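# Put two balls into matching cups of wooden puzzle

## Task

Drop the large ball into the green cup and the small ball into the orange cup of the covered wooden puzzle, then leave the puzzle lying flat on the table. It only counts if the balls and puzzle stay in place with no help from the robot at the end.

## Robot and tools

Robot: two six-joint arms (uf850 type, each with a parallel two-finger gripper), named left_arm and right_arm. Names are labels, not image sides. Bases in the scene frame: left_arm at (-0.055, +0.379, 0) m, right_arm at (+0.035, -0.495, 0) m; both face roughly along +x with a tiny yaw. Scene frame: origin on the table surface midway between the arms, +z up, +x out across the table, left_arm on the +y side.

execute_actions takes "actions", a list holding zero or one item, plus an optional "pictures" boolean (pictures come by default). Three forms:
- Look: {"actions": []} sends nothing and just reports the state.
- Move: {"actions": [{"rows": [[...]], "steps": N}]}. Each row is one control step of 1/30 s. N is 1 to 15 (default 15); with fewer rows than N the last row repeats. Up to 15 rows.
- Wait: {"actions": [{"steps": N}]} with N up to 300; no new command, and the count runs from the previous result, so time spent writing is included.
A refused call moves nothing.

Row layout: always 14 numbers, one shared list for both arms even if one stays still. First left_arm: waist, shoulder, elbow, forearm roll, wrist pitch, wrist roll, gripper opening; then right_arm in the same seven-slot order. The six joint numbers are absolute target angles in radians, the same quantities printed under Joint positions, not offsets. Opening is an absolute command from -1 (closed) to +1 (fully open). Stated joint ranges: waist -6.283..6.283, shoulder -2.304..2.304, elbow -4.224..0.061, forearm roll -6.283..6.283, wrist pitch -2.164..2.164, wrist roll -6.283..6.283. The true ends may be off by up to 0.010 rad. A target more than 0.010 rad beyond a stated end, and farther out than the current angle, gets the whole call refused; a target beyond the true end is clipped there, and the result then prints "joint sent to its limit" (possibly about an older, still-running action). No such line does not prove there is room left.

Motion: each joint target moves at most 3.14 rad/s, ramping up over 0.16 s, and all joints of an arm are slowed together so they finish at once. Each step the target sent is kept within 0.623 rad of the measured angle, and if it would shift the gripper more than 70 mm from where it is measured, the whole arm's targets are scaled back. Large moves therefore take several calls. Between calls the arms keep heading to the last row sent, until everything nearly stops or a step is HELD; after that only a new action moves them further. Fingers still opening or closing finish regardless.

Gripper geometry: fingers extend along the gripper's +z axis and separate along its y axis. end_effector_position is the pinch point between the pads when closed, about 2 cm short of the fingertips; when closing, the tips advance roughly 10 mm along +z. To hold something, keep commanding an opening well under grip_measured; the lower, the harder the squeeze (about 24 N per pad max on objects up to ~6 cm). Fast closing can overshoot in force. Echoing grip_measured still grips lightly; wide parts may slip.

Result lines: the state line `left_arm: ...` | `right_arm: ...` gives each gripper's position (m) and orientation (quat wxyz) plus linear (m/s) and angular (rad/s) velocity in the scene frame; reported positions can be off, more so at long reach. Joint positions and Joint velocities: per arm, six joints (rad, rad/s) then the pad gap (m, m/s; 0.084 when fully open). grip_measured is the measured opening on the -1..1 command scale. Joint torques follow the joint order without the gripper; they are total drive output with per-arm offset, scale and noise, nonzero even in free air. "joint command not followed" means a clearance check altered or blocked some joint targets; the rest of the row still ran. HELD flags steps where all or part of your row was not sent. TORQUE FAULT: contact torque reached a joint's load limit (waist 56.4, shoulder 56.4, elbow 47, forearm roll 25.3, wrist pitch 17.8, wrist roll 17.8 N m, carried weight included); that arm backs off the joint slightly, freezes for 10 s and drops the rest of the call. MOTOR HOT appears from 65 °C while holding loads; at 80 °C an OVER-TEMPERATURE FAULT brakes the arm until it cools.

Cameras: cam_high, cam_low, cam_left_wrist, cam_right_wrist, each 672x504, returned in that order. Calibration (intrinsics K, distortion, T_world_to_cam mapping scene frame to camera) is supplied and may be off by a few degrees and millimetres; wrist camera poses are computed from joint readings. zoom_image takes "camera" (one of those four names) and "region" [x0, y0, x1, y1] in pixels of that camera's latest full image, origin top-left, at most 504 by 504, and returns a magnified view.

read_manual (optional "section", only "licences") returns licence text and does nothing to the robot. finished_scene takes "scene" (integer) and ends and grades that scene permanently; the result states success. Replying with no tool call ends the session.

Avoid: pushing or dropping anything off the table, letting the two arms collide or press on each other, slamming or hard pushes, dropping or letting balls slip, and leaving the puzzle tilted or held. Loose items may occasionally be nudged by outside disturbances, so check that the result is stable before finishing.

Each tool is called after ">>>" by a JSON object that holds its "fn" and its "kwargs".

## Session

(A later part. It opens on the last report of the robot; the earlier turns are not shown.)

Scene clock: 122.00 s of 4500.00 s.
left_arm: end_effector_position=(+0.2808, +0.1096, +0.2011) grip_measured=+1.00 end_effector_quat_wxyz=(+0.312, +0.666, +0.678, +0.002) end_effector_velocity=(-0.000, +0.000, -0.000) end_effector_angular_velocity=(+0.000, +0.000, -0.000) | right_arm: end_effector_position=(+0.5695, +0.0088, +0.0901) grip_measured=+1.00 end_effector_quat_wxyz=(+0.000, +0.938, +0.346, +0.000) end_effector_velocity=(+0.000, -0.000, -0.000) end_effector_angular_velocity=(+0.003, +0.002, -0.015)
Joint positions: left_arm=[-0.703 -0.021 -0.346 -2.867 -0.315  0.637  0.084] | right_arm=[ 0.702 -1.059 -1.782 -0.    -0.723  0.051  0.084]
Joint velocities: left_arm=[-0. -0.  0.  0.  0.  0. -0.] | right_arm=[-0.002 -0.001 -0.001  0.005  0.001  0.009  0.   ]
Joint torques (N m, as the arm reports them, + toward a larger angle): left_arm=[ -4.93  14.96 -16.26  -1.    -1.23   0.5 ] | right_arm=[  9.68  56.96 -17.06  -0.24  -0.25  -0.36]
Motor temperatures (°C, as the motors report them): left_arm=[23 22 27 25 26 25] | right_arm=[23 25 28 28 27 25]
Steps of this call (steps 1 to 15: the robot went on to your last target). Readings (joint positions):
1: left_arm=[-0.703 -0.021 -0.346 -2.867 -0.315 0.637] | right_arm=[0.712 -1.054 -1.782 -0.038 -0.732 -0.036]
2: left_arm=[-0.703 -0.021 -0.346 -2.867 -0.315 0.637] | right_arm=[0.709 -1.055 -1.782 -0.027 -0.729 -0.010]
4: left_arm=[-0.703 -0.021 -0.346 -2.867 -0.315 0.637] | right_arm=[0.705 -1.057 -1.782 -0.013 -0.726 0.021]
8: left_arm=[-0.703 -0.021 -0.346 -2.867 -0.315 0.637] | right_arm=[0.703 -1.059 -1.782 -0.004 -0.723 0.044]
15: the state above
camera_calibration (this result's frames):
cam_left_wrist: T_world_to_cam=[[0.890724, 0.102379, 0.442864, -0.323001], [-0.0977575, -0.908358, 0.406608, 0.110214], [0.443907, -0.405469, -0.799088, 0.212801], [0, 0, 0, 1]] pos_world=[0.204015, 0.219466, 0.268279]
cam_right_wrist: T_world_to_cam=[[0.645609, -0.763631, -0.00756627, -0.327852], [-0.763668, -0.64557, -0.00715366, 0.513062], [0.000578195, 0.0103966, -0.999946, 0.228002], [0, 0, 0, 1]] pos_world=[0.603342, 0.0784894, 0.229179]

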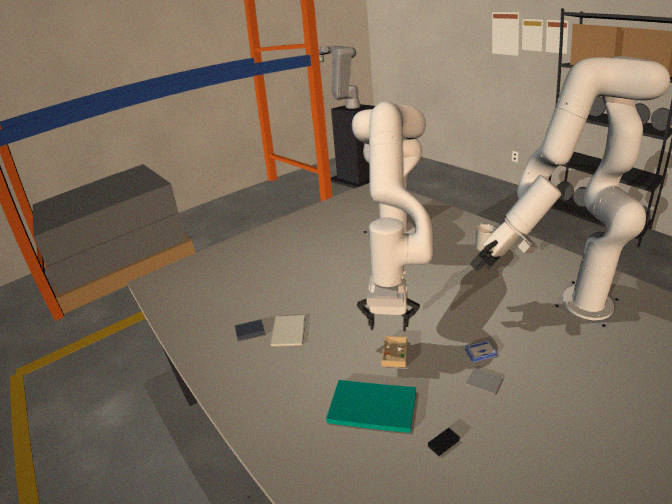

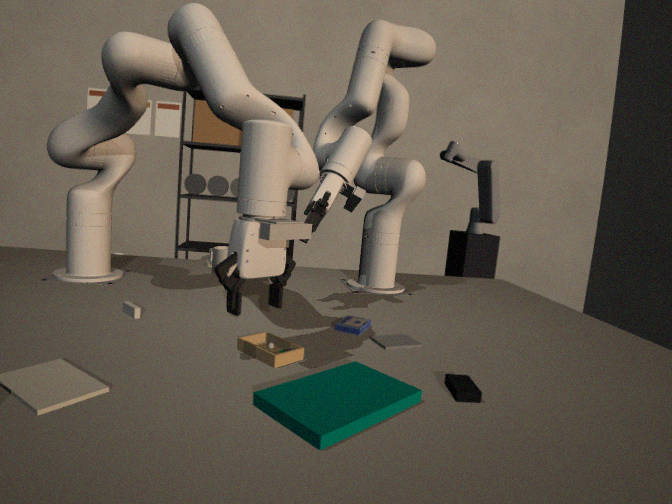

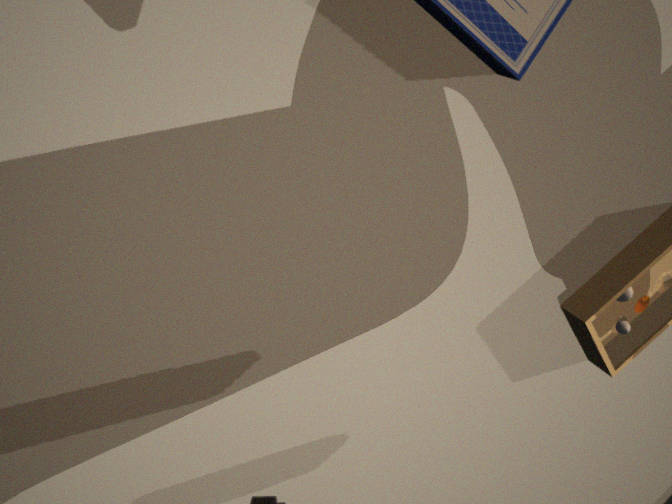

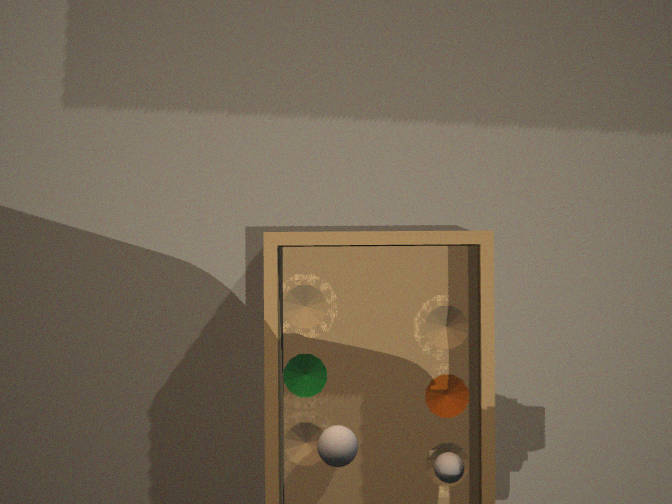

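>>> {"fn": "execute_actions", "kwargs": {"actions": [{"rows": [[-0.703,-0.021,-0.346,-2.867,-0.315,0.637,1,0.7019,-1.0593,-1.78123,0,-0.72193,0.0524,1],[-0.703,-0.021,-0.346,-2.867,-0.315,0.637,1,0.7029,-1.05932,-1.77962,0,-0.7203,0.0535,1],[-0.703,-0.021,-0.346,-2.867,-0.315,0.637,1,0.7045,-1.05944,-1.77715,0,-0.71771,0.0552,1],[-0.703,-0.021,-0.346,-2.867,-0.315,0.637,1,0.7066,-1.05968,-1.774,0,-0.71432,0.0574,1],[-0.703,-0.021,-0.346,-2.867,-0.315,0.637,1,0.709,-1.06011,-1.77033,0,-0.71022,0.06,1],[-0.703,-0.021,-0.346,-2.867,-0.315,0.637,1,0.7117,-1.06078,-1.76633,0,-0.70555,0.0629,1],[-0.703,-0.021,-0.346,-2.867,-0.315,0.637,1,0.7146,-1.06173,-1.76215,0,-0.70042,0.066,1],[-0.703,-0.021,-0.346,-2.867,-0.315,0.637,1,0.7175,-1.06301,-1.758,0,-0.69499,0.069,1],[-0.703,-0.021,-0.346,-2.867,-0.315,0.637,1,0.7204,-1.06469,-1.75403,0,-0.68934,0.0721,1],[-0.703,-0.021,-0.346,-2.867,-0.315,0.637,1,0.7231,-1.06682,-1.75043,0,-0.68361,0.075,1],[-0.703,-0.021,-0.346,-2.867,-0.315,0.637,1,0.7255,-1.06942,-1.74736,0,-0.67794,0.0776,1],[-0.703,-0.021,-0.346,-2.867,-0.315,0.637,1,0.7276,-1.0726,-1.74501,0,-0.67241,0.0798,1],[-0.703,-0.021,-0.346,-2.867,-0.315,0.637,1,0.7292,-1.07634,-1.74351,0,-0.66717,0.0815,1],[-0.703,-0.021,-0.346,-2.867,-0.315,0.637,1,0.7302,-1.08074,-1.74307,0,-0.66233,0.0826,1],[-0.703,-0.021,-0.346,-2.867,-0.315,0.637,1,0.7306,-1.0858,-1.74382,0,-0.65802,0.083,1]], "steps": 15}], "pictures": false}}

>>> {"fn": "execute_actions", "kwargs": {"actions": [{"rows": [[-0.703,-0.021,-0.346,-2.867,-0.315,0.637,1,0.7306,-1.09124,-1.74527,0,-0.65403,0.083,1],[-0.703,-0.021,-0.346,-2.867,-0.315,0.637,1,0.7306,-1.09668,-1.74678,0,-0.6501,0.083,1],[-0.703,-0.021,-0.346,-2.867,-0.315,0.637,1,0.7306,-1.10204,-1.74833,0,-0.64629,0.083,1],[-0.703,-0.021,-0.346,-2.867,-0.315,0.637,1,0.7306,-1.10729,-1.74991,0,-0.64262,0.083,1],[-0.703,-0.021,-0.346,-2.867,-0.315,0.637,1,0.7306,-1.11238,-1.75149,0,-0.63911,0.083,1],[-0.703,-0.021,-0.346,-2.867,-0.315,0.637,1,0.7306,-1.11724,-1.75305,0,-0.63581,0.083,1],[-0.703,-0.021,-0.346,-2.867,-0.315,0.637,1,0.7306,-1.12184,-1.75458,0,-0.63274,0.083,1],[-0.703,-0.021,-0.346,-2.867,-0.315,0.637,1,0.7306,-1.12611,-1.75602,0,-0.62991,0.083,1],[-0.703,-0.021,-0.346,-2.867,-0.315,0.637,1,0.7306,-1.12999,-1.75738,0,-0.62739,0.083,1],[-0.703,-0.021,-0.346,-2.867,-0.315,0.637,1,0.7306,-1.13342,-1.75859,0,-0.62517,0.083,1],[-0.703,-0.021,-0.346,-2.867,-0.315,0.637,1,0.7306,-1.13637,-1.75966,0,-0.62329,0.083,1],[-0.703,-0.021,-0.346,-2.867,-0.315,0.637,1,0.7306,-1.13875,-1.76053,0,-0.62178,0.083,1],[-0.703,-0.021,-0.346,-2.867,-0.315,0.637,1,0.7306,-1.14052,-1.76119,0,-0.62067,0.083,1],[-0.703,-0.021,-0.346,-2.867,-0.315,0.637,1,0.7306,-1.14162,-1.76159,0,-0.61997,0.083,1],[-0.703,-0.021,-0.346,-2.867,-0.315,0.637,1,0.7306,-1.14199,-1.76173,0,-0.61974,0.083,1]], "steps": 15}], "pictures": false}}

>>> {"fn": "execute_actions", "kwargs": {"actions": [{"rows": [[-0.703,-0.021,-0.346,-2.867,-0.315,0.637,1,0.7306,-1.14199,-1.76173,0,-0.61974,0.083,0.95],[-0.703,-0.021,-0.346,-2.867,-0.315,0.637,1,0.7306,-1.14199,-1.76173,0,-0.61974,0.083,0.9],[-0.703,-0.021,-0.346,-2.867,-0.315,0.637,1,0.7306,-1.14199,-1.76173,0,-0.61974,0.083,0.85],[-0.703,-0.021,-0.346,-2.867,-0.315,0.637,1,0.7306,-1.14199,-1.76173,0,-0.61974,0.083,0.8],[-0.703,-0.021,-0.346,-2.867,-0.315,0.637,1,0.7306,-1.14199,-1.76173,0,-0.61974,0.083,0.76],[-0.703,-0.021,-0.346,-2.867,-0.315,0.637,1,0.7306,-1.14199,-1.76173,0,-0.61974,0.083,0.73],[-0.703,-0.021,-0.346,-2.867,-0.315,0.637,1,0.7306,-1.14199,-1.76173,0,-0.61974,0.083,0.72],[-0.703,-0.021,-0.346,-2.867,-0.315,0.637,1,0.7306,-1.14199,-1.76173,0,-0.61974,0.083,0.71],[-0.703,-0.021,-0.346,-2.867,-0.315,0.637,1,0.7306,-1.14199,-1.76173,0,-0.61974,0.083,0.70],[-0.703,-0.021,-0.346,-2.867,-0.315,0.637,1,0.7306,-1.14199,-1.76173,0,-0.61974,0.083,0.69],[-0.703,-0.021,-0.346,-2.867,-0.315,0.637,1,0.7306,-1.14199,-1.76173,0,-0.61974,0.083,0.68],[-0.703,-0.021,-0.346,-2.867,-0.315,0.637,1,0.7306,-1.14199,-1.76173,0,-0.61974,0.083,0.67],[-0.703,-0.021,-0.346,-2.867,-0.315,0.637,1,0.7306,-1.14199,-1.76173,0,-0.61974,0.083,0.66],[-0.703,-0.021,-0.346,-2.867,-0.315,0.637,1,0.7306,-1.14199,-1.76173,0,-0.61974,0.083,0.65],[-0.703,-0.021,-0.346,-2.867,-0.315,0.637,1,0.7306,-1.14199,-1.76173,0,-0.61974,0.083,0.64]], "steps": 15}], "pictures": false}}

>>> {"fn": "execute_actions", "kwargs": {"actions": [{"rows": [[-0.703,-0.021,-0.346,-2.867,-0.315,0.637,1,0.7306,-1.14199,-1.76173,0,-0.61974,0.083,0.63],[-0.703,-0.021,-0.346,-2.867,-0.315,0.637,1,0.7306,-1.14199,-1.76173,0,-0.61974,0.083,0.62],[-0.703,-0.021,-0.346,-2.867,-0.315,0.637,1,0.7306,-1.14199,-1.76173,0,-0.61974,0.083,0.61],[-0.703,-0.021,-0.346,-2.867,-0.315,0.637,1,0.7306,-1.14199,-1.76173,0,-0.61974,0.083,0.60],[-0.703,-0.021,-0.346,-2.867,-0.315,0.637,1,0.7306,-1.14199,-1.76173,0,-0.61974,0.083,0.59],[-0.703,-0.021,-0.346,-2.867,-0.315,0.637,1,0.7306,-1.14199,-1.76173,0,-0.61974,0.083,0.58],[-0.703,-0.021,-0.346,-2.867,-0.315,0.637,1,0.7306,-1.14199,-1.76173,0,-0.61974,0.083,0.57],[-0.703,-0.021,-0.346,-2.867,-0.315,0.637,1,0.7306,-1.14199,-1.76173,0,-0.61974,0.083,0.54],[-0.703,-0.021,-0.346,-2.867,-0.315,0.637,1,0.7306,-1.14199,-1.76173,0,-0.61974,0.083,0.50],[-0.703,-0.021,-0.346,-2.867,-0.315,0.637,1,0.7306,-1.14199,-1.76173,0,-0.61974,0.083,0.46],[-0.703,-0.021,-0.346,-2.867,-0.315,0.637,1,0.7306,-1.14199,-1.76173,0,-0.61974,0.083,0.42],[-0.703,-0.021,-0.346,-2.867,-0.315,0.637,1,0.7306,-1.14199,-1.76173,0,-0.61974,0.083,0.38],[-0.703,-0.021,-0.346,-2.867,-0.315,0.637,1,0.7306,-1.14199,-1.76173,0,-0.61974,0.083,0.34],[-0.703,-0.021,-0.346,-2.867,-0.315,0.637,1,0.7306,-1.14199,-1.76173,0,-0.61974,0.083,0.31],[-0.703,-0.021,-0.346,-2.867,-0.315,0.637,1,0.7306,-1.14199,-1.76173,0,-0.61974,0.083,0.30]], "steps": 15}], "pictures": false}}

>>> {"fn": "execute_actions", "kwargs": {"actions": [{"rows": [[-0.703,-0.021,-0.346,-2.867,-0.315,0.637,1,0.7306,-1.1417,-1.76162,0,-0.61991,0.083,0.3],[-0.703,-0.021,-0.346,-2.867,-0.315,0.637,1,0.7306,-1.14089,-1.76132,0,-0.62042,0.083,0.3],[-0.703,-0.021,-0.346,-2.867,-0.315,0.637,1,0.7306,-1.13957,-1.76083,0,-0.62122,0.083,0.3],[-0.703,-0.021,-0.346,-2.867,-0.315,0.637,1,0.7306,-1.13783,-1.76018,0,-0.62229,0.083,0.3],[-0.703,-0.021,-0.346,-2.867,-0.315,0.637,1,0.7306,-1.13569,-1.75941,0,-0.62361,0.083,0.3],[-0.703,-0.021,-0.346,-2.867,-0.315,0.637,1,0.7306,-1.13322,-1.75853,0,-0.62514,0.083,0.3],[-0.703,-0.021,-0.346,-2.867,-0.315,0.637,1,0.7306,-1.13048,-1.75754,0,-0.62686,0.083,0.3],[-0.703,-0.021,-0.346,-2.867,-0.315,0.637,1,0.7306,-1.1275,-1.75651,0,-0.62875,0.083,0.3],[-0.703,-0.021,-0.346,-2.867,-0.315,0.637,1,0.7306,-1.12433,-1.75542,0,-0.63077,0.083,0.3],[-0.703,-0.021,-0.346,-2.867,-0.315,0.637,1,0.7306,-1.12104,-1.75431,0,-0.6329,0.083,0.3],[-0.703,-0.021,-0.346,-2.867,-0.315,0.637,1,0.7306,-1.11766,-1.75319,0,-0.6351,0.083,0.3],[-0.703,-0.021,-0.346,-2.867,-0.315,0.637,1,0.7306,-1.11424,-1.75208,0,-0.63734,0.083,0.3],[-0.703,-0.021,-0.346,-2.867,-0.315,0.637,1,0.7306,-1.11085,-1.751,0,-0.6396,0.083,0.3],[-0.703,-0.021,-0.346,-2.867,-0.315,0.637,1,0.7306,-1.10751,-1.74998,0,-0.64184,0.083,0.3],[-0.703,-0.021,-0.346,-2.867,-0.315,0.637,1,0.7306,-1.10428,-1.74899,0,-0.64403,0.083,0.3]], "steps": 15}], "pictures": false}}

>>> {"fn": "execute_actions", "kwargs": {"actions": [{"rows": [[-0.703,-0.021,-0.346,-2.867,-0.315,0.637,1,0.7306,-1.10121,-1.74808,0,-0.64613,0.083,0.3],[-0.703,-0.021,-0.346,-2.867,-0.315,0.637,1,0.7306,-1.09833,-1.74725,0,-0.64812,0.083,0.3],[-0.703,-0.021,-0.346,-2.867,-0.315,0.637,1,0.7306,-1.09569,-1.7465,0,-0.64996,0.083,0.3],[-0.703,-0.021,-0.346,-2.867,-0.315,0.637,1,0.7306,-1.09334,-1.74584,0,-0.65161,0.083,0.3],[-0.703,-0.021,-0.346,-2.867,-0.315,0.637,1,0.7306,-1.09132,-1.74529,0,-0.65305,0.083,0.3],[-0.703,-0.021,-0.346,-2.867,-0.315,0.637,1,0.7306,-1.08968,-1.74484,0,-0.65422,0.083,0.3],[-0.703,-0.021,-0.346,-2.867,-0.315,0.637,1,0.7306,-1.08844,-1.74451,0,-0.6551,0.083,0.3],[-0.703,-0.021,-0.346,-2.867,-0.315,0.637,1,0.7306,-1.08767,-1.74431,0,-0.65565,0.083,0.3],[-0.703,-0.021,-0.346,-2.867,-0.315,0.637,1,0.7306,-1.0874,-1.74424,0,-0.65584,0.083,0.3]], "steps": 14}]}}

>>> {"fn": "execute_actions", "kwargs": {"actions": [{"rows": [[-0.703,-0.021,-0.346,-2.867,-0.315,0.637,1,0.7306,-1.0874,-1.74424,-0.013,-0.67444,0.083,0.3]], "steps": 10}], "pictures": false}}

>>> {"fn": "execute_actions", "kwargs": {"actions": [{"rows": [[-0.703,-0.021,-0.346,-2.867,-0.315,0.637,1,0.7306,-1.0874,-1.74424,-0.001,-0.65584,0.083,0.3]], "steps": 12}], "pictures": false}}

>>> {"fn": "execute_actions", "kwargs": {"actions": [{"rows": [[-0.703,-0.021,-0.346,-2.867,-0.315,0.637,1,0.7306,-1.0874,-1.74424,0.011,-0.63724,0.083,0.3]], "steps": 6}], "pictures": false}}

>>> {"fn": "execute_actions", "kwargs": {"actions": [{"rows": [[-0.703,-0.021,-0.346,-2.867,-0.315,0.637,1,0.7306,-1.0874,-1.74424,-0.001,-0.65584,0.083,0.3]], "steps": 15}]}}

Scene clock: 242.50 s of 4500.00 s.
left_arm: end_effector_position=(+0.2808, +0.1096, +0.2011) grip_measured=+1.00 end_effector_quat_wxyz=(+0.312, +0.666, +0.678, +0.002) end_effector_velocity=(+0.000, -0.000, +0.000) end_effector_angular_velocity=(-0.000, -0.000, +0.000) | right_arm: end_effector_position=(+0.5513, +0.0156, +0.0673) grip_measured=+1.00 end_effector_quat_wxyz=(+0.000, +0.939, +0.344, -0.000) end_effector_velocity=(-0.039, +0.014, -0.093) end_effector_angular_velocity=(-0.001, +0.000, -0.001)
Joint positions: left_arm=[-0.703 -0.021 -0.346 -2.867 -0.315  0.637  0.084] | right_arm=[ 0.726 -1.073 -1.748  0.    -0.676  0.077  0.084]
Joint velocities: left_arm=[ 0.  0. -0. -0. -0. -0.  0.] | right_arm=[ 0.052 -0.099  0.054 -0.001  0.152  0.054 -0.   ]
Joint torques (N m, as the arm reports them, + toward a larger angle): left_arm=[ -4.92  16.02 -16.36  -0.85  -1.26   0.5 ] | right_arm=[  9.82  55.54 -16.31  -0.38  -0.03  -0.48]
Motor temperatures (°C, as the motors report them): left_arm=[23 22 27 25 26 25] | right_arm=[23 25 28 28 27 25]
Steps of this call (steps 1 to 15: the robot went on to your last target; steps 16 to 90: nothing new was sent; then 117.00 s passed at rest; steps 91 to 105: all 15 steps of this action). Readings (joint positions):
91: left_arm=[-0.703 -0.021 -0.346 -2.867 -0.315 0.637] | right_arm=[0.702 -1.059 -1.782 -0.000 -0.722 0.052]
92: left_arm=[-0.703 -0.021 -0.346 -2.867 -0.315 0.637] | right_arm=[0.702 -1.059 -1.782 -0.000 -0.722 0.052]
94: left_arm=[-0.703 -0.021 -0.346 -2.867 -0.315 0.637] | right_arm=[0.702 -1.059 -1.780 -0.000 -0.721 0.053]
98: left_arm=[-0.703 -0.021 -0.346 -2.867 -0.315 0.637] | right_arm=[0.709 -1.060 -1.771 0.000 -0.710 0.060]
105: the state above

Scene clock: 243.00 s of 4500.00 s.
left_arm: end_effector_position=(+0.2808, +0.1096, +0.2011) grip_measured=+1.00 end_effector_quat_wxyz=(+0.312, +0.666, +0.678, +0.002) end_effector_velocity=(+0.000, -0.000, +0.000) end_effector_angular_velocity=(-0.000, -0.000, +0.000) | right_arm: end_effector_position=(+0.5475, +0.0168, +0.0258) grip_measured=+1.00 end_effector_quat_wxyz=(+0.000, +0.939, +0.344, -0.000) end_effector_velocity=(-0.001, +0.000, -0.039) end_effector_angular_velocity=(+0.001, +0.000, -0.000)
Joint positions: left_arm=[-0.703 -0.021 -0.346 -2.867 -0.315  0.637  0.084] | right_arm=[ 0.731 -1.136 -1.759 -0.    -0.624  0.083  0.084]
Joint velocities: left_arm=[ 0.  0.  0. -0.  0. -0. -0.] | right_arm=[ 0.001 -0.065 -0.023  0.001  0.043  0.    -0.   ]
Joint torques (N m, as the arm reports them, + toward a larger angle): left_arm=[ -4.65  15.05 -16.25  -0.8   -1.21   0.49] | right_arm=[  9.38  60.1  -16.37  -0.42  -0.15  -0.44]
Motor temperatures (°C, as the motors report them): left_arm=[23 22 27 25 26 25] | right_arm=[23 25 28 28 27 25]
Steps of this call (steps 1 to 15: all 15 steps of this action). Readings (joint positions):
1: left_arm=[-0.703 -0.021 -0.346 -2.867 -0.315 0.637] | right_arm=[0.727 -1.076 -1.747 0.000 -0.671 0.079]
2: left_arm=[-0.703 -0.021 -0.346 -2.867 -0.315 0.637] | right_arm=[0.728 -1.080 -1.746 0.000 -0.666 0.080]
4: left_arm=[-0.703 -0.021 -0.346 -2.867 -0.315 0.637] | right_arm=[0.729 -1.090 -1.747 0.000 -0.657 0.082]
8: left_arm=[-0.703 -0.021 -0.346 -2.867 -0.315 0.637] | right_arm=[0.730 -1.109 -1.751 -0.000 -0.642 0.083]
15: the state above

Scene clock: 243.50 s of 4500.00 s.
left_arm: end_effector_position=(+0.2808, +0.1096, +0.2011) grip_measured=+1.00 end_effector_quat_wxyz=(+0.312, +0.666, +0.678, +0.002) end_effector_velocity=(+0.000, -0.000, +0.000) end_effector_angular_velocity=(-0.000, -0.001, -0.000) | right_arm: end_effector_position=(+0.5475, +0.0169, +0.0221) grip_measured=+0.64 end_effector_quat_wxyz=(-0.000, +0.939, +0.344, +0.000) end_effector_velocity=(-0.000, -0.000, -0.000) end_effector_angular_velocity=(-0.001, +0.001, -0.001)
Joint positions: left_arm=[-0.703 -0.021 -0.346 -2.867 -0.315  0.637  0.084] | right_arm=[ 0.731 -1.142 -1.762  0.    -0.62   0.083  0.071]
Joint velocities: left_arm=[-0.     0.001  0.     0.     0.     0.    -0.   ] | right_arm=[ 0.    -0.001 -0.     0.    -0.001  0.001 -0.012]
Joint torques (N m, as the arm reports them, + toward a larger angle): left_arm=[ -4.68  15.37 -16.24  -1.13  -1.25   0.47] | right_arm=[ 10.1   57.36 -16.18  -0.5   -0.19  -0.35]
Motor temperatures (°C, as the motors report them): left_arm=[23 22 27 25 26 25] | right_arm=[23 25 28 28 27 25]
Steps of this call (steps 1 to 15: all 15 steps of this action). Readings (joint positions):
1: left_arm=[-0.703 -0.021 -0.346 -2.867 -0.315 0.637] | right_arm=[0.731 -1.137 -1.760 -0.000 -0.623 0.083]
2: left_arm=[-0.703 -0.021 -0.346 -2.867 -0.315 0.637] | right_arm=[0.731 -1.139 -1.761 -0.000 -0.622 0.083]
4: left_arm=[-0.703 -0.021 -0.346 -2.867 -0.315 0.637] | right_arm=[0.731 -1.140 -1.761 -0.000 -0.621 0.083]
8: left_arm=[-0.703 -0.021 -0.346 -2.867 -0.315 0.637] | right_arm=[0.731 -1.141 -1.762 0.000 -0.620 0.083]
15: the state above

Scene clock: 244.00 s of 4500.00 s.
left_arm: end_effector_position=(+0.2808, +0.1096, +0.2011) grip_measured=+1.00 end_effector_quat_wxyz=(+0.312, +0.666, +0.678, +0.002) end_effector_velocity=(-0.000, -0.000, -0.000) end_effector_angular_velocity=(+0.001, -0.000, -0.002) | right_arm: end_effector_position=(+0.5475, +0.0169, +0.0221) grip_measured=+0.55 end_effector_quat_wxyz=(-0.000, +0.939, +0.344, +0.000) end_effector_velocity=(-0.000, -0.000, -0.000) end_effector_angular_velocity=(-0.000, +0.001, +0.001)
Joint positions: left_arm=[-0.703 -0.021 -0.346 -2.867 -0.315  0.637  0.084] | right_arm=[ 0.731 -1.142 -1.762 -0.    -0.62   0.083  0.067]
Joint velocities: left_arm=[ 0.    -0.    -0.     0.002 -0.     0.    -0.   ] | right_arm=[-0.    -0.     0.001  0.001  0.    -0.001 -0.   ]
Joint torques (N m, as the arm reports them, + toward a larger angle): left_arm=[ -5.32  15.53 -16.66  -1.05  -1.28   0.46] | right_arm=[  9.57  57.46 -15.59  -0.62  -0.18  -0.4 ]
Motor temperatures (°C, as the motors report them): left_arm=[23 22 27 25 26 25] | right_arm=[23 25 28 28 27 25]
Steps of this call (steps 1 to 15: all 15 steps of this action). Readings (joint positions):
1: left_arm=[-0.703 -0.021 -0.346 -2.867 -0.315 0.637] | right_arm=[0.731 -1.142 -1.762 0.000 -0.620 0.083]
2: left_arm=[-0.703 -0.021 -0.346 -2.867 -0.315 0.637] | right_arm=[0.731 -1.142 -1.762 0.000 -0.620 0.083]
4: left_arm=[-0.703 -0.021 -0.346 -2.867 -0.315 0.637] | right_arm=[0.731 -1.142 -1.762 0.000 -0.620 0.083]
8: left_arm=[-0.703 -0.021 -0.346 -2.867 -0.315 0.637] | right_arm=[0.731 -1.142 -1.762 -0.000 -0.620 0.083]
15: the state above

Scene clock: 244.50 s of 4500.00 s.
left_arm: end_effector_position=(+0.2808, +0.1096, +0.2011) grip_measured=+1.00 end_effector_quat_wxyz=(+0.312, +0.666, +0.678, +0.002) end_effector_velocity=(-0.000, +0.000, -0.000) end_effector_angular_velocity=(+0.000, +0.001, +0.000) | right_arm: end_effector_position=(+0.5476, +0.0170, +0.0377) grip_measured=+0.55 end_effector_quat_wxyz=(-0.000, +0.939, +0.344, +0.000) end_effector_velocity=(+0.001, +0.001, +0.059) end_effector_angular_velocity=(+0.003, -0.002, -0.001)
Joint positions: left_arm=[-0.703 -0.021 -0.346 -2.867 -0.315  0.637  0.084] | right_arm=[ 0.731 -1.116 -1.753  0.    -0.636  0.083  0.067]
Joint velocities: left_arm=[ 0.    -0.001 -0.    -0.    -0.     0.    -0.   ] | right_arm=[-0.     0.097  0.03   0.001 -0.063  0.     0.   ]
Joint torques (N m, as the arm reports them, + toward a larger angle): left_arm=[ -5.37  15.68 -16.45  -1.24  -1.23   0.4 ] | right_arm=[  9.75  56.01 -16.    -0.54  -0.05  -0.33]
Motor temperatures (°C, as the motors report them): left_arm=[23 22 27 25 26 25] | right_arm=[23 25 28 28 27 25]
Steps of this call (steps 1 to 15: all 15 steps of this action). Readings (joint positions):
1: left_arm=[-0.703 -0.021 -0.346 -2.867 -0.315 0.637] | right_arm=[0.731 -1.142 -1.762 -0.000 -0.620 0.083]
2: left_arm=[-0.703 -0.021 -0.346 -2.867 -0.315 0.637] | right_arm=[0.731 -1.142 -1.762 -0.000 -0.620 0.083]
4: left_arm=[-0.703 -0.021 -0.346 -2.867 -0.315 0.637] | right_arm=[0.731 -1.141 -1.761 0.000 -0.620 0.083]
8: left_arm=[-0.703 -0.021 -0.346 -2.867 -0.315 0.637] | right_arm=[0.731 -1.136 -1.759 0.000 -0.624 0.083]
15: the state above

Scene clock: 244.97 s of 4500.00 s.
left_arm: end_effector_position=(+0.2808, +0.1096, +0.2011) grip_measured=+1.00 end_effector_quat_wxyz=(+0.312, +0.666, +0.678, +0.002) end_effector_velocity=(-0.000, +0.000, -0.000) end_effector_angular_velocity=(-0.000, +0.001, +0.001) | right_arm: end_effector_position=(+0.5476, +0.0170, +0.0545) grip_measured=+0.55 end_effector_quat_wxyz=(-0.000, +0.939, +0.344, +0.000) end_effector_velocity=(-0.000, +0.000, +0.004) end_effector_angular_velocity=(-0.000, -0.000, +0.001)
Joint positions: left_arm=[-0.703 -0.021 -0.346 -2.867 -0.315  0.637  0.084] | right_arm=[ 0.731 -1.088 -1.744 -0.    -0.655  0.083  0.067]
Joint velocities: left_arm=[ 0.    -0.001 -0.    -0.001  0.    -0.    -0.   ] | right_arm=[ 0.     0.007  0.001 -0.    -0.005 -0.     0.   ]
Joint torques (N m, as the arm reports them, + toward a larger angle): left_arm=[ -4.75  15.4  -16.31  -0.96  -1.23   0.46] | right_arm=[  8.86  57.21 -16.06  -0.55  -0.25  -0.42]
Motor temperatures (°C, as the motors report them): left_arm=[23 22 27 25 26 25] | right_arm=[23 25 28 28 27 25]
Steps of this call (steps 1 to 14: all 14 steps of this action). Readings (joint positions):
1: left_arm=[-0.703 -0.021 -0.346 -2.867 -0.315 0.637] | right_arm=[0.731 -1.113 -1.752 0.000 -0.639 0.083]
2: left_arm=[-0.703 -0.021 -0.346 -2.867 -0.315 0.637] | right_arm=[0.731 -1.109 -1.751 0.000 -0.641 0.083]
4: left_arm=[-0.703 -0.021 -0.346 -2.867 -0.315 0.637] | right_arm=[0.731 -1.103 -1.749 0.000 -0.645 0.083]
8: left_arm=[-0.703 -0.021 -0.346 -2.867 -0.315 0.637] | right_arm=[0.731 -1.093 -1.746 0.000 -0.652 0.083]
14: the state above
camera_calibration (this result's frames):
cam_left_wrist: T_world_to_cam=[[0.890725, 0.102379, 0.442864, -0.323], [-0.0977573, -0.908358, 0.406608, 0.110213], [0.443907, -0.405469, -0.799088, 0.212801], [0, 0, 0, 1]] pos_world=[0.204015, 0.219466, 0.268279]
cam_right_wrist: T_world_to_cam=[[0.643047, -0.765785, -0.00796478, -0.306265], [-0.765826, -0.642998, -0.00795428, 0.502653], [0.000969926, 0.0112146, -0.999937, 0.192026], [0, 0, 0, 1]] pos_world=[0.581701, 0.0865182, 0.193572]

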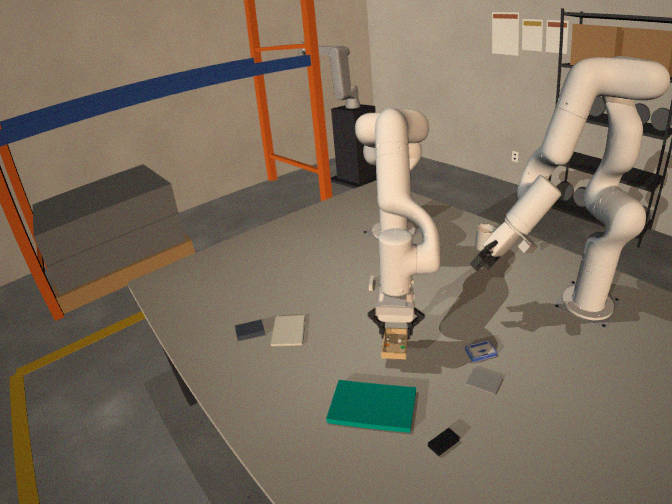

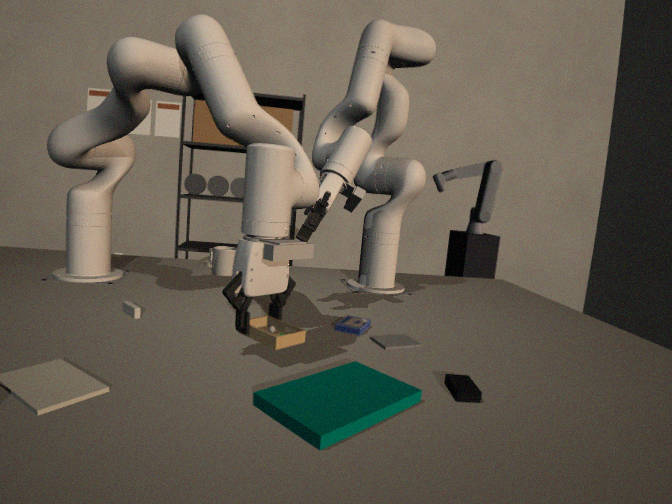

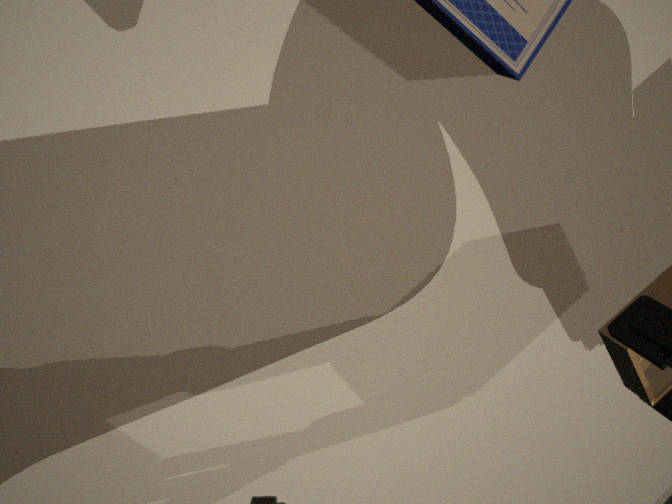

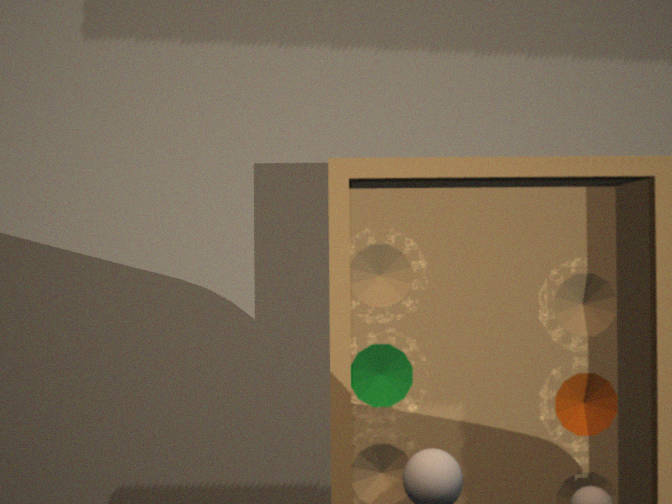

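Scene clock: 245.30 s of 4500.00 s.
left_arm: end_effector_position=(+0.2808, +0.1096, +0.2011) grip_measured=+1.00 end_effector_quat_wxyz=(+0.312, +0.666, +0.678, +0.002) end_effector_velocity=(+0.000, -0.000, +0.000) end_effector_angular_velocity=(-0.000, -0.001, -0.001) | right_arm: end_effector_position=(+0.5459, +0.0126, +0.0550) grip_measured=+0.55 end_effector_quat_wxyz=(+0.007, +0.937, +0.349, -0.006) end_effector_velocity=(-0.001, -0.002, +0.001) end_effector_angular_velocity=(-0.010, +0.004, +0.005)
Joint positions: left_arm=[-0.703 -0.021 -0.346 -2.867 -0.315  0.637  0.084] | right_arm=[ 0.731 -1.087 -1.744 -0.012 -0.674  0.083  0.067]
Joint velocities: left_arm=[ 0.     0.001 -0.     0.002 -0.     0.    -0.   ] | right_arm=[ 0.     0.001 -0.    -0.006 -0.011 -0.     0.   ]
Joint torques (N m, as the arm reports them, + toward a larger angle): left_arm=[ -5.52  15.71 -16.58  -0.98  -1.2    0.52] | right_arm=[  9.58  57.3  -16.07  -0.82  -0.14  -0.41]
Motor temperatures (°C, as the motors report them): left_arm=[23 22 27 25 26 25] | right_arm=[23 25 28 28 27 25]
Steps of this call (steps 1 to 10: all 10 steps of this action). Readings (joint positions):
1: left_arm=[-0.703 -0.021 -0.346 -2.867 -0.315 0.637] | right_arm=[0.731 -1.088 -1.744 -0.000 -0.656 0.083]
2: left_arm=[-0.703 -0.021 -0.346 -2.867 -0.315 0.637] | right_arm=[0.731 -1.088 -1.744 -0.002 -0.659 0.083]
4: left_arm=[-0.703 -0.021 -0.346 -2.867 -0.315 0.637] | right_arm=[0.731 -1.088 -1.744 -0.008 -0.667 0.083]
8: left_arm=[-0.703 -0.021 -0.346 -2.867 -0.315 0.637] | right_arm=[0.731 -1.088 -1.744 -0.012 -0.673 0.083]
10: the state above

Scene clock: 245.70 s of 4500.00 s.
left_arm: end_effector_position=(+0.2808, +0.1096, +0.2011) grip_measured=+1.00 end_effector_quat_wxyz=(+0.312, +0.666, +0.678, +0.002) end_effector_velocity=(+0.000, -0.000, +0.000) end_effector_angular_velocity=(-0.001, -0.000, +0.000) | right_arm: end_effector_position=(+0.5477, +0.0168, +0.0550) grip_measured=+0.55 end_effector_quat_wxyz=(+0.000, +0.939, +0.345, +0.000) end_effector_velocity=(+0.000, +0.001, -0.000) end_effector_angular_velocity=(+0.004, -0.002, -0.002)
Joint positions: left_arm=[-0.703 -0.021 -0.346 -2.867 -0.315  0.637  0.084] | right_arm=[ 0.731 -1.087 -1.744 -0.001 -0.656  0.083  0.067]
Joint velocities: left_arm=[ 0.     0.001 -0.    -0.    -0.    -0.    -0.   ] | right_arm=[-0.     0.     0.001  0.003  0.004 -0.    -0.   ]
Joint torques (N m, as the arm reports them, + toward a larger angle): left_arm=[ -4.79  15.82 -16.38  -1.11  -1.23   0.44] | right_arm=[  9.06  57.31 -15.92  -0.69  -0.22  -0.43]
Motor temperatures (°C, as the motors report them): left_arm=[23 22 27 25 26 25] | right_arm=[23 25 28 28 27 25]
Steps of this call (steps 1 to 12: all 12 steps of this action). Readings (joint positions):
1: left_arm=[-0.703 -0.021 -0.346 -2.867 -0.315 0.637] | right_arm=[0.731 -1.087 -1.744 -0.012 -0.673 0.083]
2: left_arm=[-0.703 -0.021 -0.346 -2.867 -0.315 0.637] | right_arm=[0.731 -1.087 -1.744 -0.010 -0.670 0.083]
4: left_arm=[-0.703 -0.021 -0.346 -2.867 -0.315 0.637] | right_arm=[0.731 -1.087 -1.744 -0.006 -0.663 0.083]
8: left_arm=[-0.703 -0.021 -0.346 -2.867 -0.315 0.637] | right_arm=[0.731 -1.087 -1.744 -0.002 -0.658 0.083]
12: the state above

Scene clock: 245.90 s of 4500.00 s.
left_arm: end_effector_position=(+0.2808, +0.1096, +0.2011) grip_measured=+1.00 end_effector_quat_wxyz=(+0.312, +0.666, +0.678, +0.002) end_effector_velocity=(-0.000, +0.000, -0.001) end_effector_angular_velocity=(+0.001, +0.001, -0.000) | right_arm: end_effector_position=(+0.5493, +0.0205, +0.0551) grip_measured=+0.55 end_effector_quat_wxyz=(-0.006, +0.940, +0.341, +0.006) end_effector_velocity=(+0.005, +0.010, +0.001) end_effector_angular_velocity=(+0.041, -0.020, -0.022)
Joint positions: left_arm=[-0.703 -0.021 -0.346 -2.867 -0.315  0.637  0.084] | right_arm=[ 0.731 -1.087 -1.744  0.009 -0.641  0.083  0.067]
Joint velocities: left_arm=[-0.    -0.001 -0.     0.    -0.    -0.    -0.   ] | right_arm=[-0.     0.    -0.001  0.025  0.042  0.002 -0.   ]
Joint torques (N m, as the arm reports them, + toward a larger angle): left_arm=[ -4.91  15.26 -16.35  -0.97  -1.25   0.46] | right_arm=[  9.54  57.04 -15.95  -1.09  -0.16  -0.41]
Motor temperatures (°C, as the motors report them): left_arm=[23 22 27 25 26 25] | right_arm=[23 25 28 28 27 25]
Steps of this call (steps 1 to 6: all 6 steps of this action). Readings (joint positions):
1: left_arm=[-0.703 -0.021 -0.346 -2.867 -0.315 0.637] | right_arm=[0.731 -1.087 -1.744 -0.001 -0.656 0.083]
2: left_arm=[-0.703 -0.021 -0.346 -2.867 -0.315 0.637] | right_arm=[0.731 -1.087 -1.744 0.001 -0.652 0.083]
4: left_arm=[-0.703 -0.021 -0.346 -2.867 -0.315 0.637] | right_arm=[0.731 -1.087 -1.744 0.006 -0.645 0.083]
6: the state above

Scene clock: 246.40 s of 4500.00 s.
left_arm: end_effector_position=(+0.2808, +0.1096, +0.2011) grip_measured=+1.00 end_effector_quat_wxyz=(+0.312, +0.666, +0.678, +0.002) end_effector_velocity=(-0.000, +0.000, -0.000) end_effector_angular_velocity=(+0.001, +0.000, -0.002) | right_arm: end_effector_position=(+0.5478, +0.0170, +0.0550) grip_measured=+0.55 end_effector_quat_wxyz=(+0.000, +0.939, +0.344, +0.001) end_effector_velocity=(-0.001, -0.001, -0.001) end_effector_angular_velocity=(-0.003, +0.001, +0.001)
Joint positions: left_arm=[-0.703 -0.021 -0.346 -2.867 -0.315  0.637  0.084] | right_arm=[ 0.731 -1.087 -1.744 -0.001 -0.656  0.083  0.067]
Joint velocities: left_arm=[-0.    -0.001 -0.     0.002  0.     0.     0.   ] | right_arm=[-0.    -0.     0.001 -0.002 -0.002  0.001 -0.   ]
Joint torques (N m, as the arm reports them, + toward a larger angle): left_arm=[ -4.72  16.18 -16.49  -0.94  -1.21   0.49] | right_arm=[  9.41  57.01 -16.35  -0.67  -0.25  -0.45]
Motor temperatures (°C, as the motors report them): left_arm=[23 22 27 25 26 25] | right_arm=[23 25 28 28 27 25]
Steps of this call (steps 1 to 15: all 15 steps of this action). Readings (joint positions):
1: left_arm=[-0.703 -0.021 -0.346 -2.867 -0.315 0.637] | right_arm=[0.731 -1.087 -1.744 0.009 -0.640 0.083]
2: left_arm=[-0.703 -0.021 -0.346 -2.867 -0.315 0.637] | right_arm=[0.731 -1.087 -1.744 0.008 -0.643 0.083]
4: left_arm=[-0.703 -0.021 -0.346 -2.867 -0.315 0.637] | right_arm=[0.731 -1.087 -1.744 0.003 -0.649 0.083]
8: left_arm=[-0.703 -0.021 -0.346 -2.867 -0.315 0.637] | right_arm=[0.731 -1.087 -1.744 -0.000 -0.654 0.083]
15: the state above
camera_calibration (this result's frames):
cam_left_wrist: T_world_to_cam=[[0.890724, 0.102379, 0.442864, -0.323001], [-0.0977573, -0.908358, 0.406608, 0.110213], [0.443907, -0.405469, -0.799088, 0.212801], [0, 0, 0, 1]] pos_world=[0.204015, 0.219466, 0.268279]
cam_right_wrist: T_world_to_cam=[[0.643595, -0.76533, -0.007441, -0.306724], [-0.765364, -0.643544, -0.0082521, 0.50251], [0.00152696, 0.0110061, -0.999938, 0.19227], [0, 0, 0, 1]] pos_world=[0.581716, 0.0865265, 0.194123]

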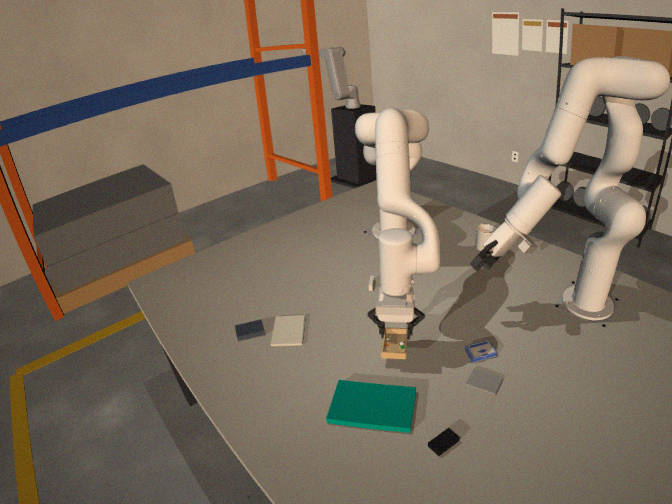

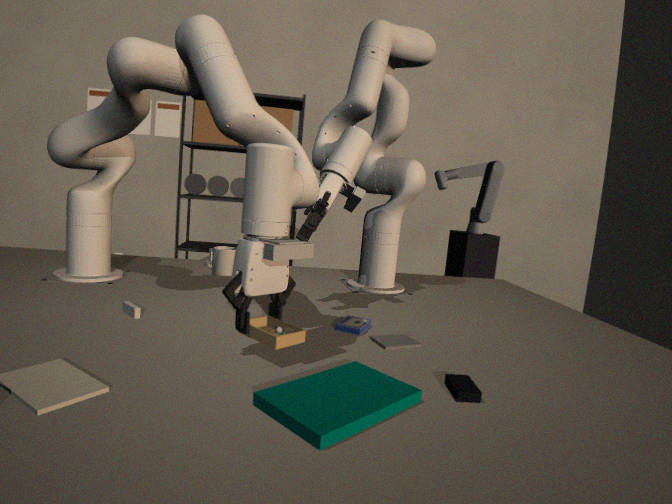

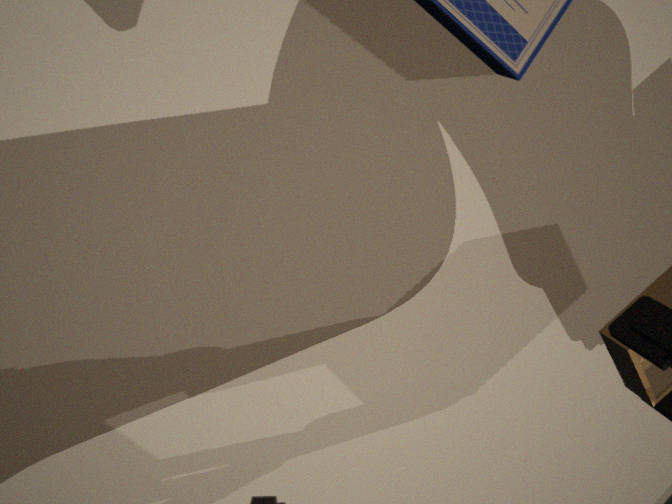

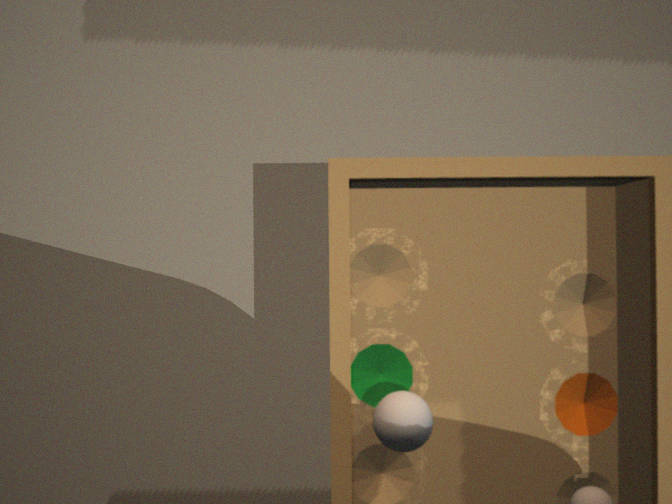

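>>> {"fn": "execute_actions", "kwargs": {"actions": [{"rows": [[-0.703,-0.021,-0.346,-2.867,-0.315,0.637,1,0.7306,-1.0874,-1.74424,-0.013,-0.67444,0.083,0.3]], "steps": 9}]}}

>>> {"fn": "execute_actions", "kwargs": {"actions": [{"rows": [[-0.703,-0.021,-0.346,-2.867,-0.315,0.637,1,0.7306,-1.0874,-1.74424,-0.001,-0.65584,0.083,0.3]], "steps": 15}]}}

Scene clock: 257.53 s of 4500.00 s.
left_arm: end_effector_position=(+0.2808, +0.1096, +0.2011) grip_measured=+1.00 end_effector_quat_wxyz=(+0.312, +0.666, +0.678, +0.002) end_effector_velocity=(+0.000, -0.000, +0.000) end_effector_angular_velocity=(-0.000, -0.000, +0.000) | right_arm: end_effector_position=(+0.5460, +0.0127, +0.0550) grip_measured=+0.55 end_effector_quat_wxyz=(+0.007, +0.937, +0.349, -0.006) end_effector_velocity=(-0.001, -0.003, +0.000) end_effector_angular_velocity=(-0.013, +0.006, +0.007)
Joint positions: left_arm=[-0.703 -0.021 -0.346 -2.867 -0.315  0.637  0.084] | right_arm=[ 0.731 -1.087 -1.744 -0.012 -0.673  0.083  0.067]
Joint velocities: left_arm=[-0.     0.001  0.    -0.     0.    -0.     0.   ] | right_arm=[ 0.     0.    -0.    -0.008 -0.014 -0.001 -0.   ]
Joint torques (N m, as the arm reports them, + toward a larger angle): left_arm=[ -4.46  15.76 -16.42  -0.9   -1.23   0.45] | right_arm=[  9.01  56.64 -16.73  -0.4   -0.35  -0.37]
Motor temperatures (°C, as the motors report them): left_arm=[23 22 27 25 26 25] | right_arm=[23 25 28 28 27 25]
Steps of this call (steps 1 to 15: the robot went on to your last target; steps 16 to 90: nothing new was sent; then 7.83 s passed at rest; steps 91 to 99: all 9 steps of this action). Readings (joint positions):
91: left_arm=[-0.703 -0.021 -0.346 -2.867 -0.315 0.637] | right_arm=[0.731 -1.087 -1.744 -0.001 -0.656 0.083]
92: left_arm=[-0.703 -0.021 -0.346 -2.867 -0.315 0.637] | right_arm=[0.731 -1.087 -1.744 -0.003 -0.659 0.083]
94: left_arm=[-0.703 -0.021 -0.346 -2.867 -0.315 0.637] | right_arm=[0.731 -1.087 -1.744 -0.008 -0.667 0.083]
98: left_arm=[-0.703 -0.021 -0.346 -2.867 -0.315 0.637] | right_arm=[0.731 -1.087 -1.744 -0.012 -0.673 0.083]
99: the state above
camera_calibration (this result's frames):
cam_left_wrist: T_world_to_cam=[[0.890724, 0.102379, 0.442864, -0.323001], [-0.0977573, -0.908358, 0.406608, 0.110213], [0.443907, -0.405469, -0.799088, 0.212801], [0, 0, 0, 1]] pos_world=[0.204015, 0.219466, 0.268279]
cam_right_wrist: T_world_to_cam=[[0.650338, -0.759645, 0.000954813, -0.313028], [-0.759622, -0.650308, 0.00860483, 0.494429], [-0.00591569, -0.00632134, -0.999963, 0.196636], [0, 0, 0, 1]] pos_world=[0.580317, 0.0849836, 0.192673]

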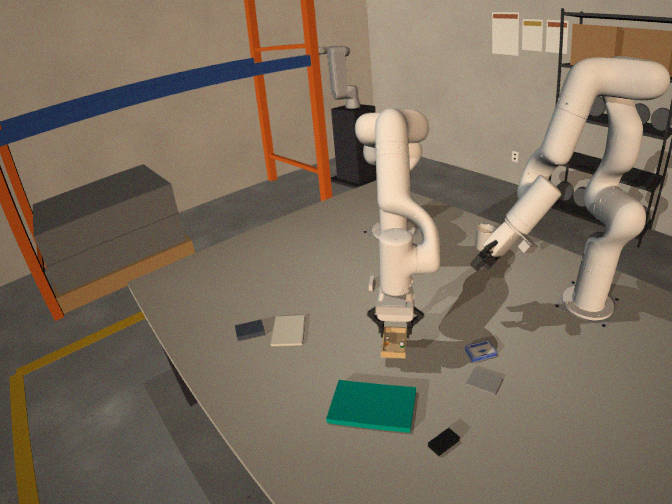

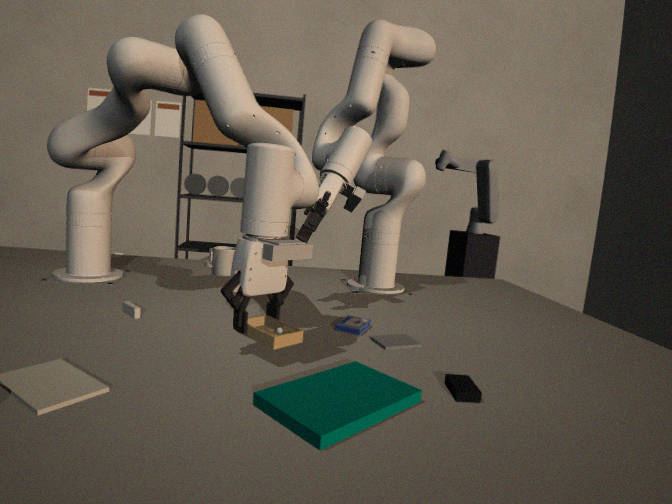

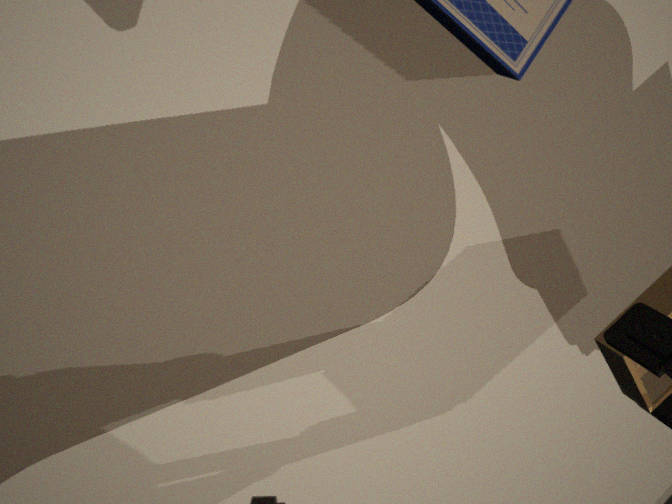

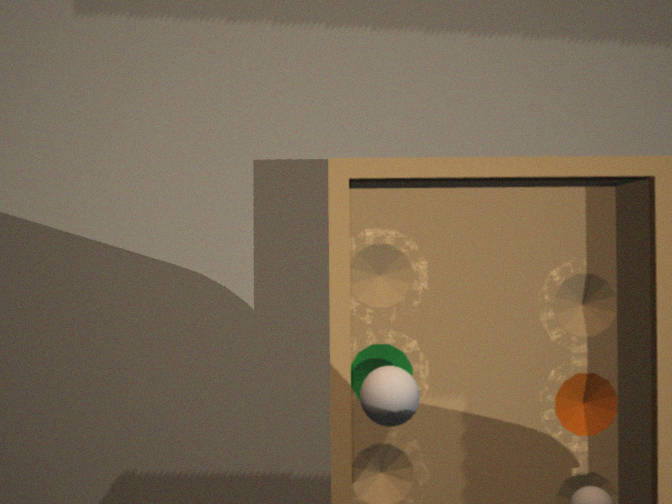

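Scene clock: 258.03 s of 4500.00 s.
left_arm: end_effector_position=(+0.2808, +0.1096, +0.2011) grip_measured=+1.00 end_effector_quat_wxyz=(+0.312, +0.666, +0.678, +0.002) end_effector_velocity=(+0.000, +0.000, +0.000) end_effector_angular_velocity=(-0.000, +0.000, +0.001) | right_arm: end_effector_position=(+0.5477, +0.0169, +0.0550) grip_measured=+0.55 end_effector_quat_wxyz=(+0.000, +0.939, +0.344, +0.001) end_effector_velocity=(+0.001, +0.001, +0.000) end_effector_angular_velocity=(+0.002, -0.002, -0.001)
Joint positions: left_arm=[-0.703 -0.021 -0.346 -2.867 -0.315  0.637  0.084] | right_arm=[ 0.731 -1.087 -1.744 -0.001 -0.656  0.083  0.067]
Joint velocities: left_arm=[ 0.     0.    -0.    -0.001 -0.    -0.    -0.   ] | right_arm=[-0.     0.    -0.     0.     0.002  0.    -0.   ]
Joint torques (N m, as the arm reports them, + toward a larger angle): left_arm=[ -4.92  15.19 -16.45  -1.    -1.27   0.53] | right_arm=[  9.58  57.23 -16.06  -0.71  -0.29  -0.32]
Motor temperatures (°C, as the motors report them): left_arm=[23 22 27 25 26 25] | right_arm=[23 25 28 28 27 25]
Steps of this call (steps 1 to 15: all 15 steps of this action). Readings (joint positions):
1: left_arm=[-0.703 -0.021 -0.346 -2.867 -0.315 0.637] | right_arm=[0.731 -1.087 -1.744 -0.012 -0.673 0.083]
2: left_arm=[-0.703 -0.021 -0.346 -2.867 -0.315 0.637] | right_arm=[0.731 -1.087 -1.744 -0.010 -0.670 0.083]
4: left_arm=[-0.703 -0.021 -0.346 -2.867 -0.315 0.637] | right_arm=[0.731 -1.087 -1.744 -0.006 -0.663 0.083]
8: left_arm=[-0.703 -0.021 -0.346 -2.867 -0.315 0.637] | right_arm=[0.731 -1.087 -1.744 -0.002 -0.658 0.083]
15: the state above
camera_calibration (this result's frames):
cam_left_wrist: T_world_to_cam=[[0.890724, 0.102379, 0.442864, -0.323], [-0.0977575, -0.908358, 0.406608, 0.110214], [0.443907, -0.405469, -0.799088, 0.212801], [0, 0, 0, 1]] pos_world=[0.204015, 0.219466, 0.268279]
cam_right_wrist: T_world_to_cam=[[0.643725, -0.765222, -0.00728018, -0.306846], [-0.765255, -0.643678, -0.00793421, 0.502356], [0.00138534, 0.0106786, -0.999942, 0.192349], [0, 0, 0, 1]] pos_world=[0.581689, 0.086496, 0.19409]

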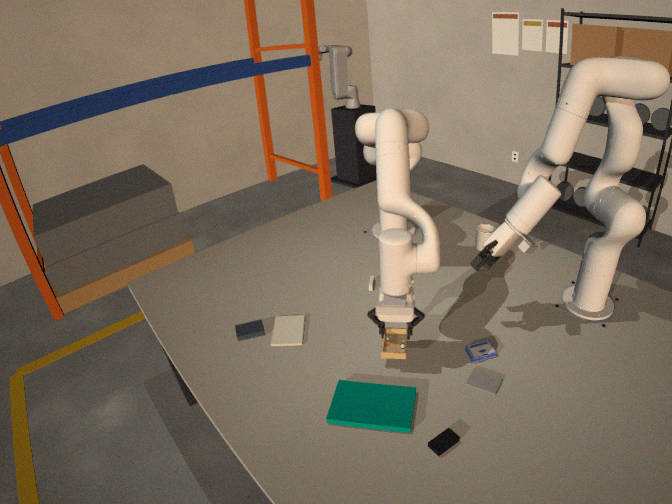

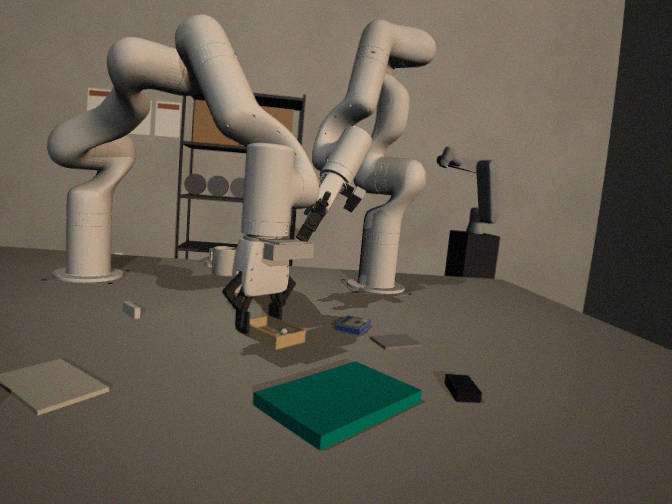

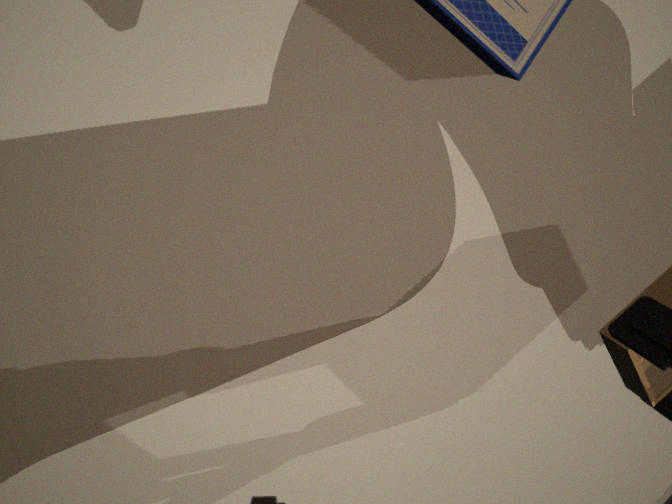

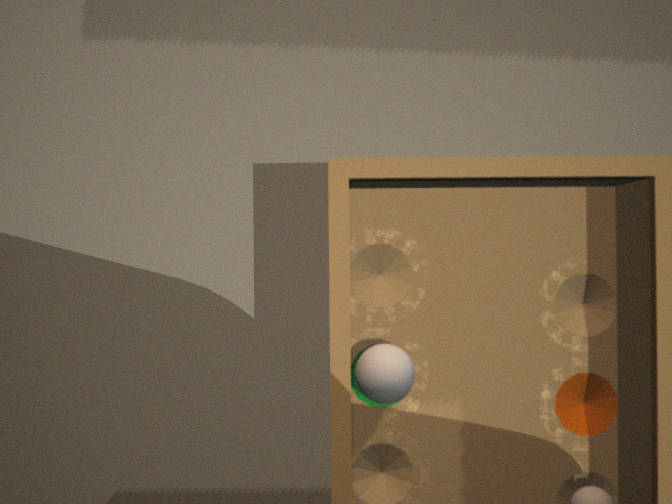

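>>> {"fn": "zoom_image", "kwargs": {"camera": "cam_left_wrist", "region": [572, 250, 672, 430]}}

>>> {"fn": "zoom_image", "kwargs": {"camera": "cam_low", "region": [215, 290, 325, 360]}}

Region (572, 250, 672, 430) of cam_left_wrist's 672x504 image, scaled by 2.800, with more detail than that image has.

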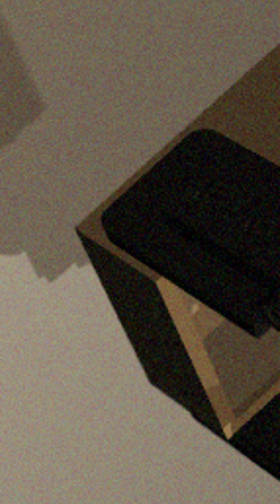

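Region (215, 290, 325, 360) of cam_low's 672x504 image, scaled by 4.582, with more detail than that image has; it fills the top 321 rows of this view, and the rest is white.

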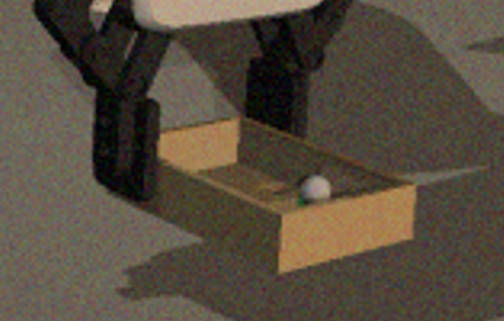

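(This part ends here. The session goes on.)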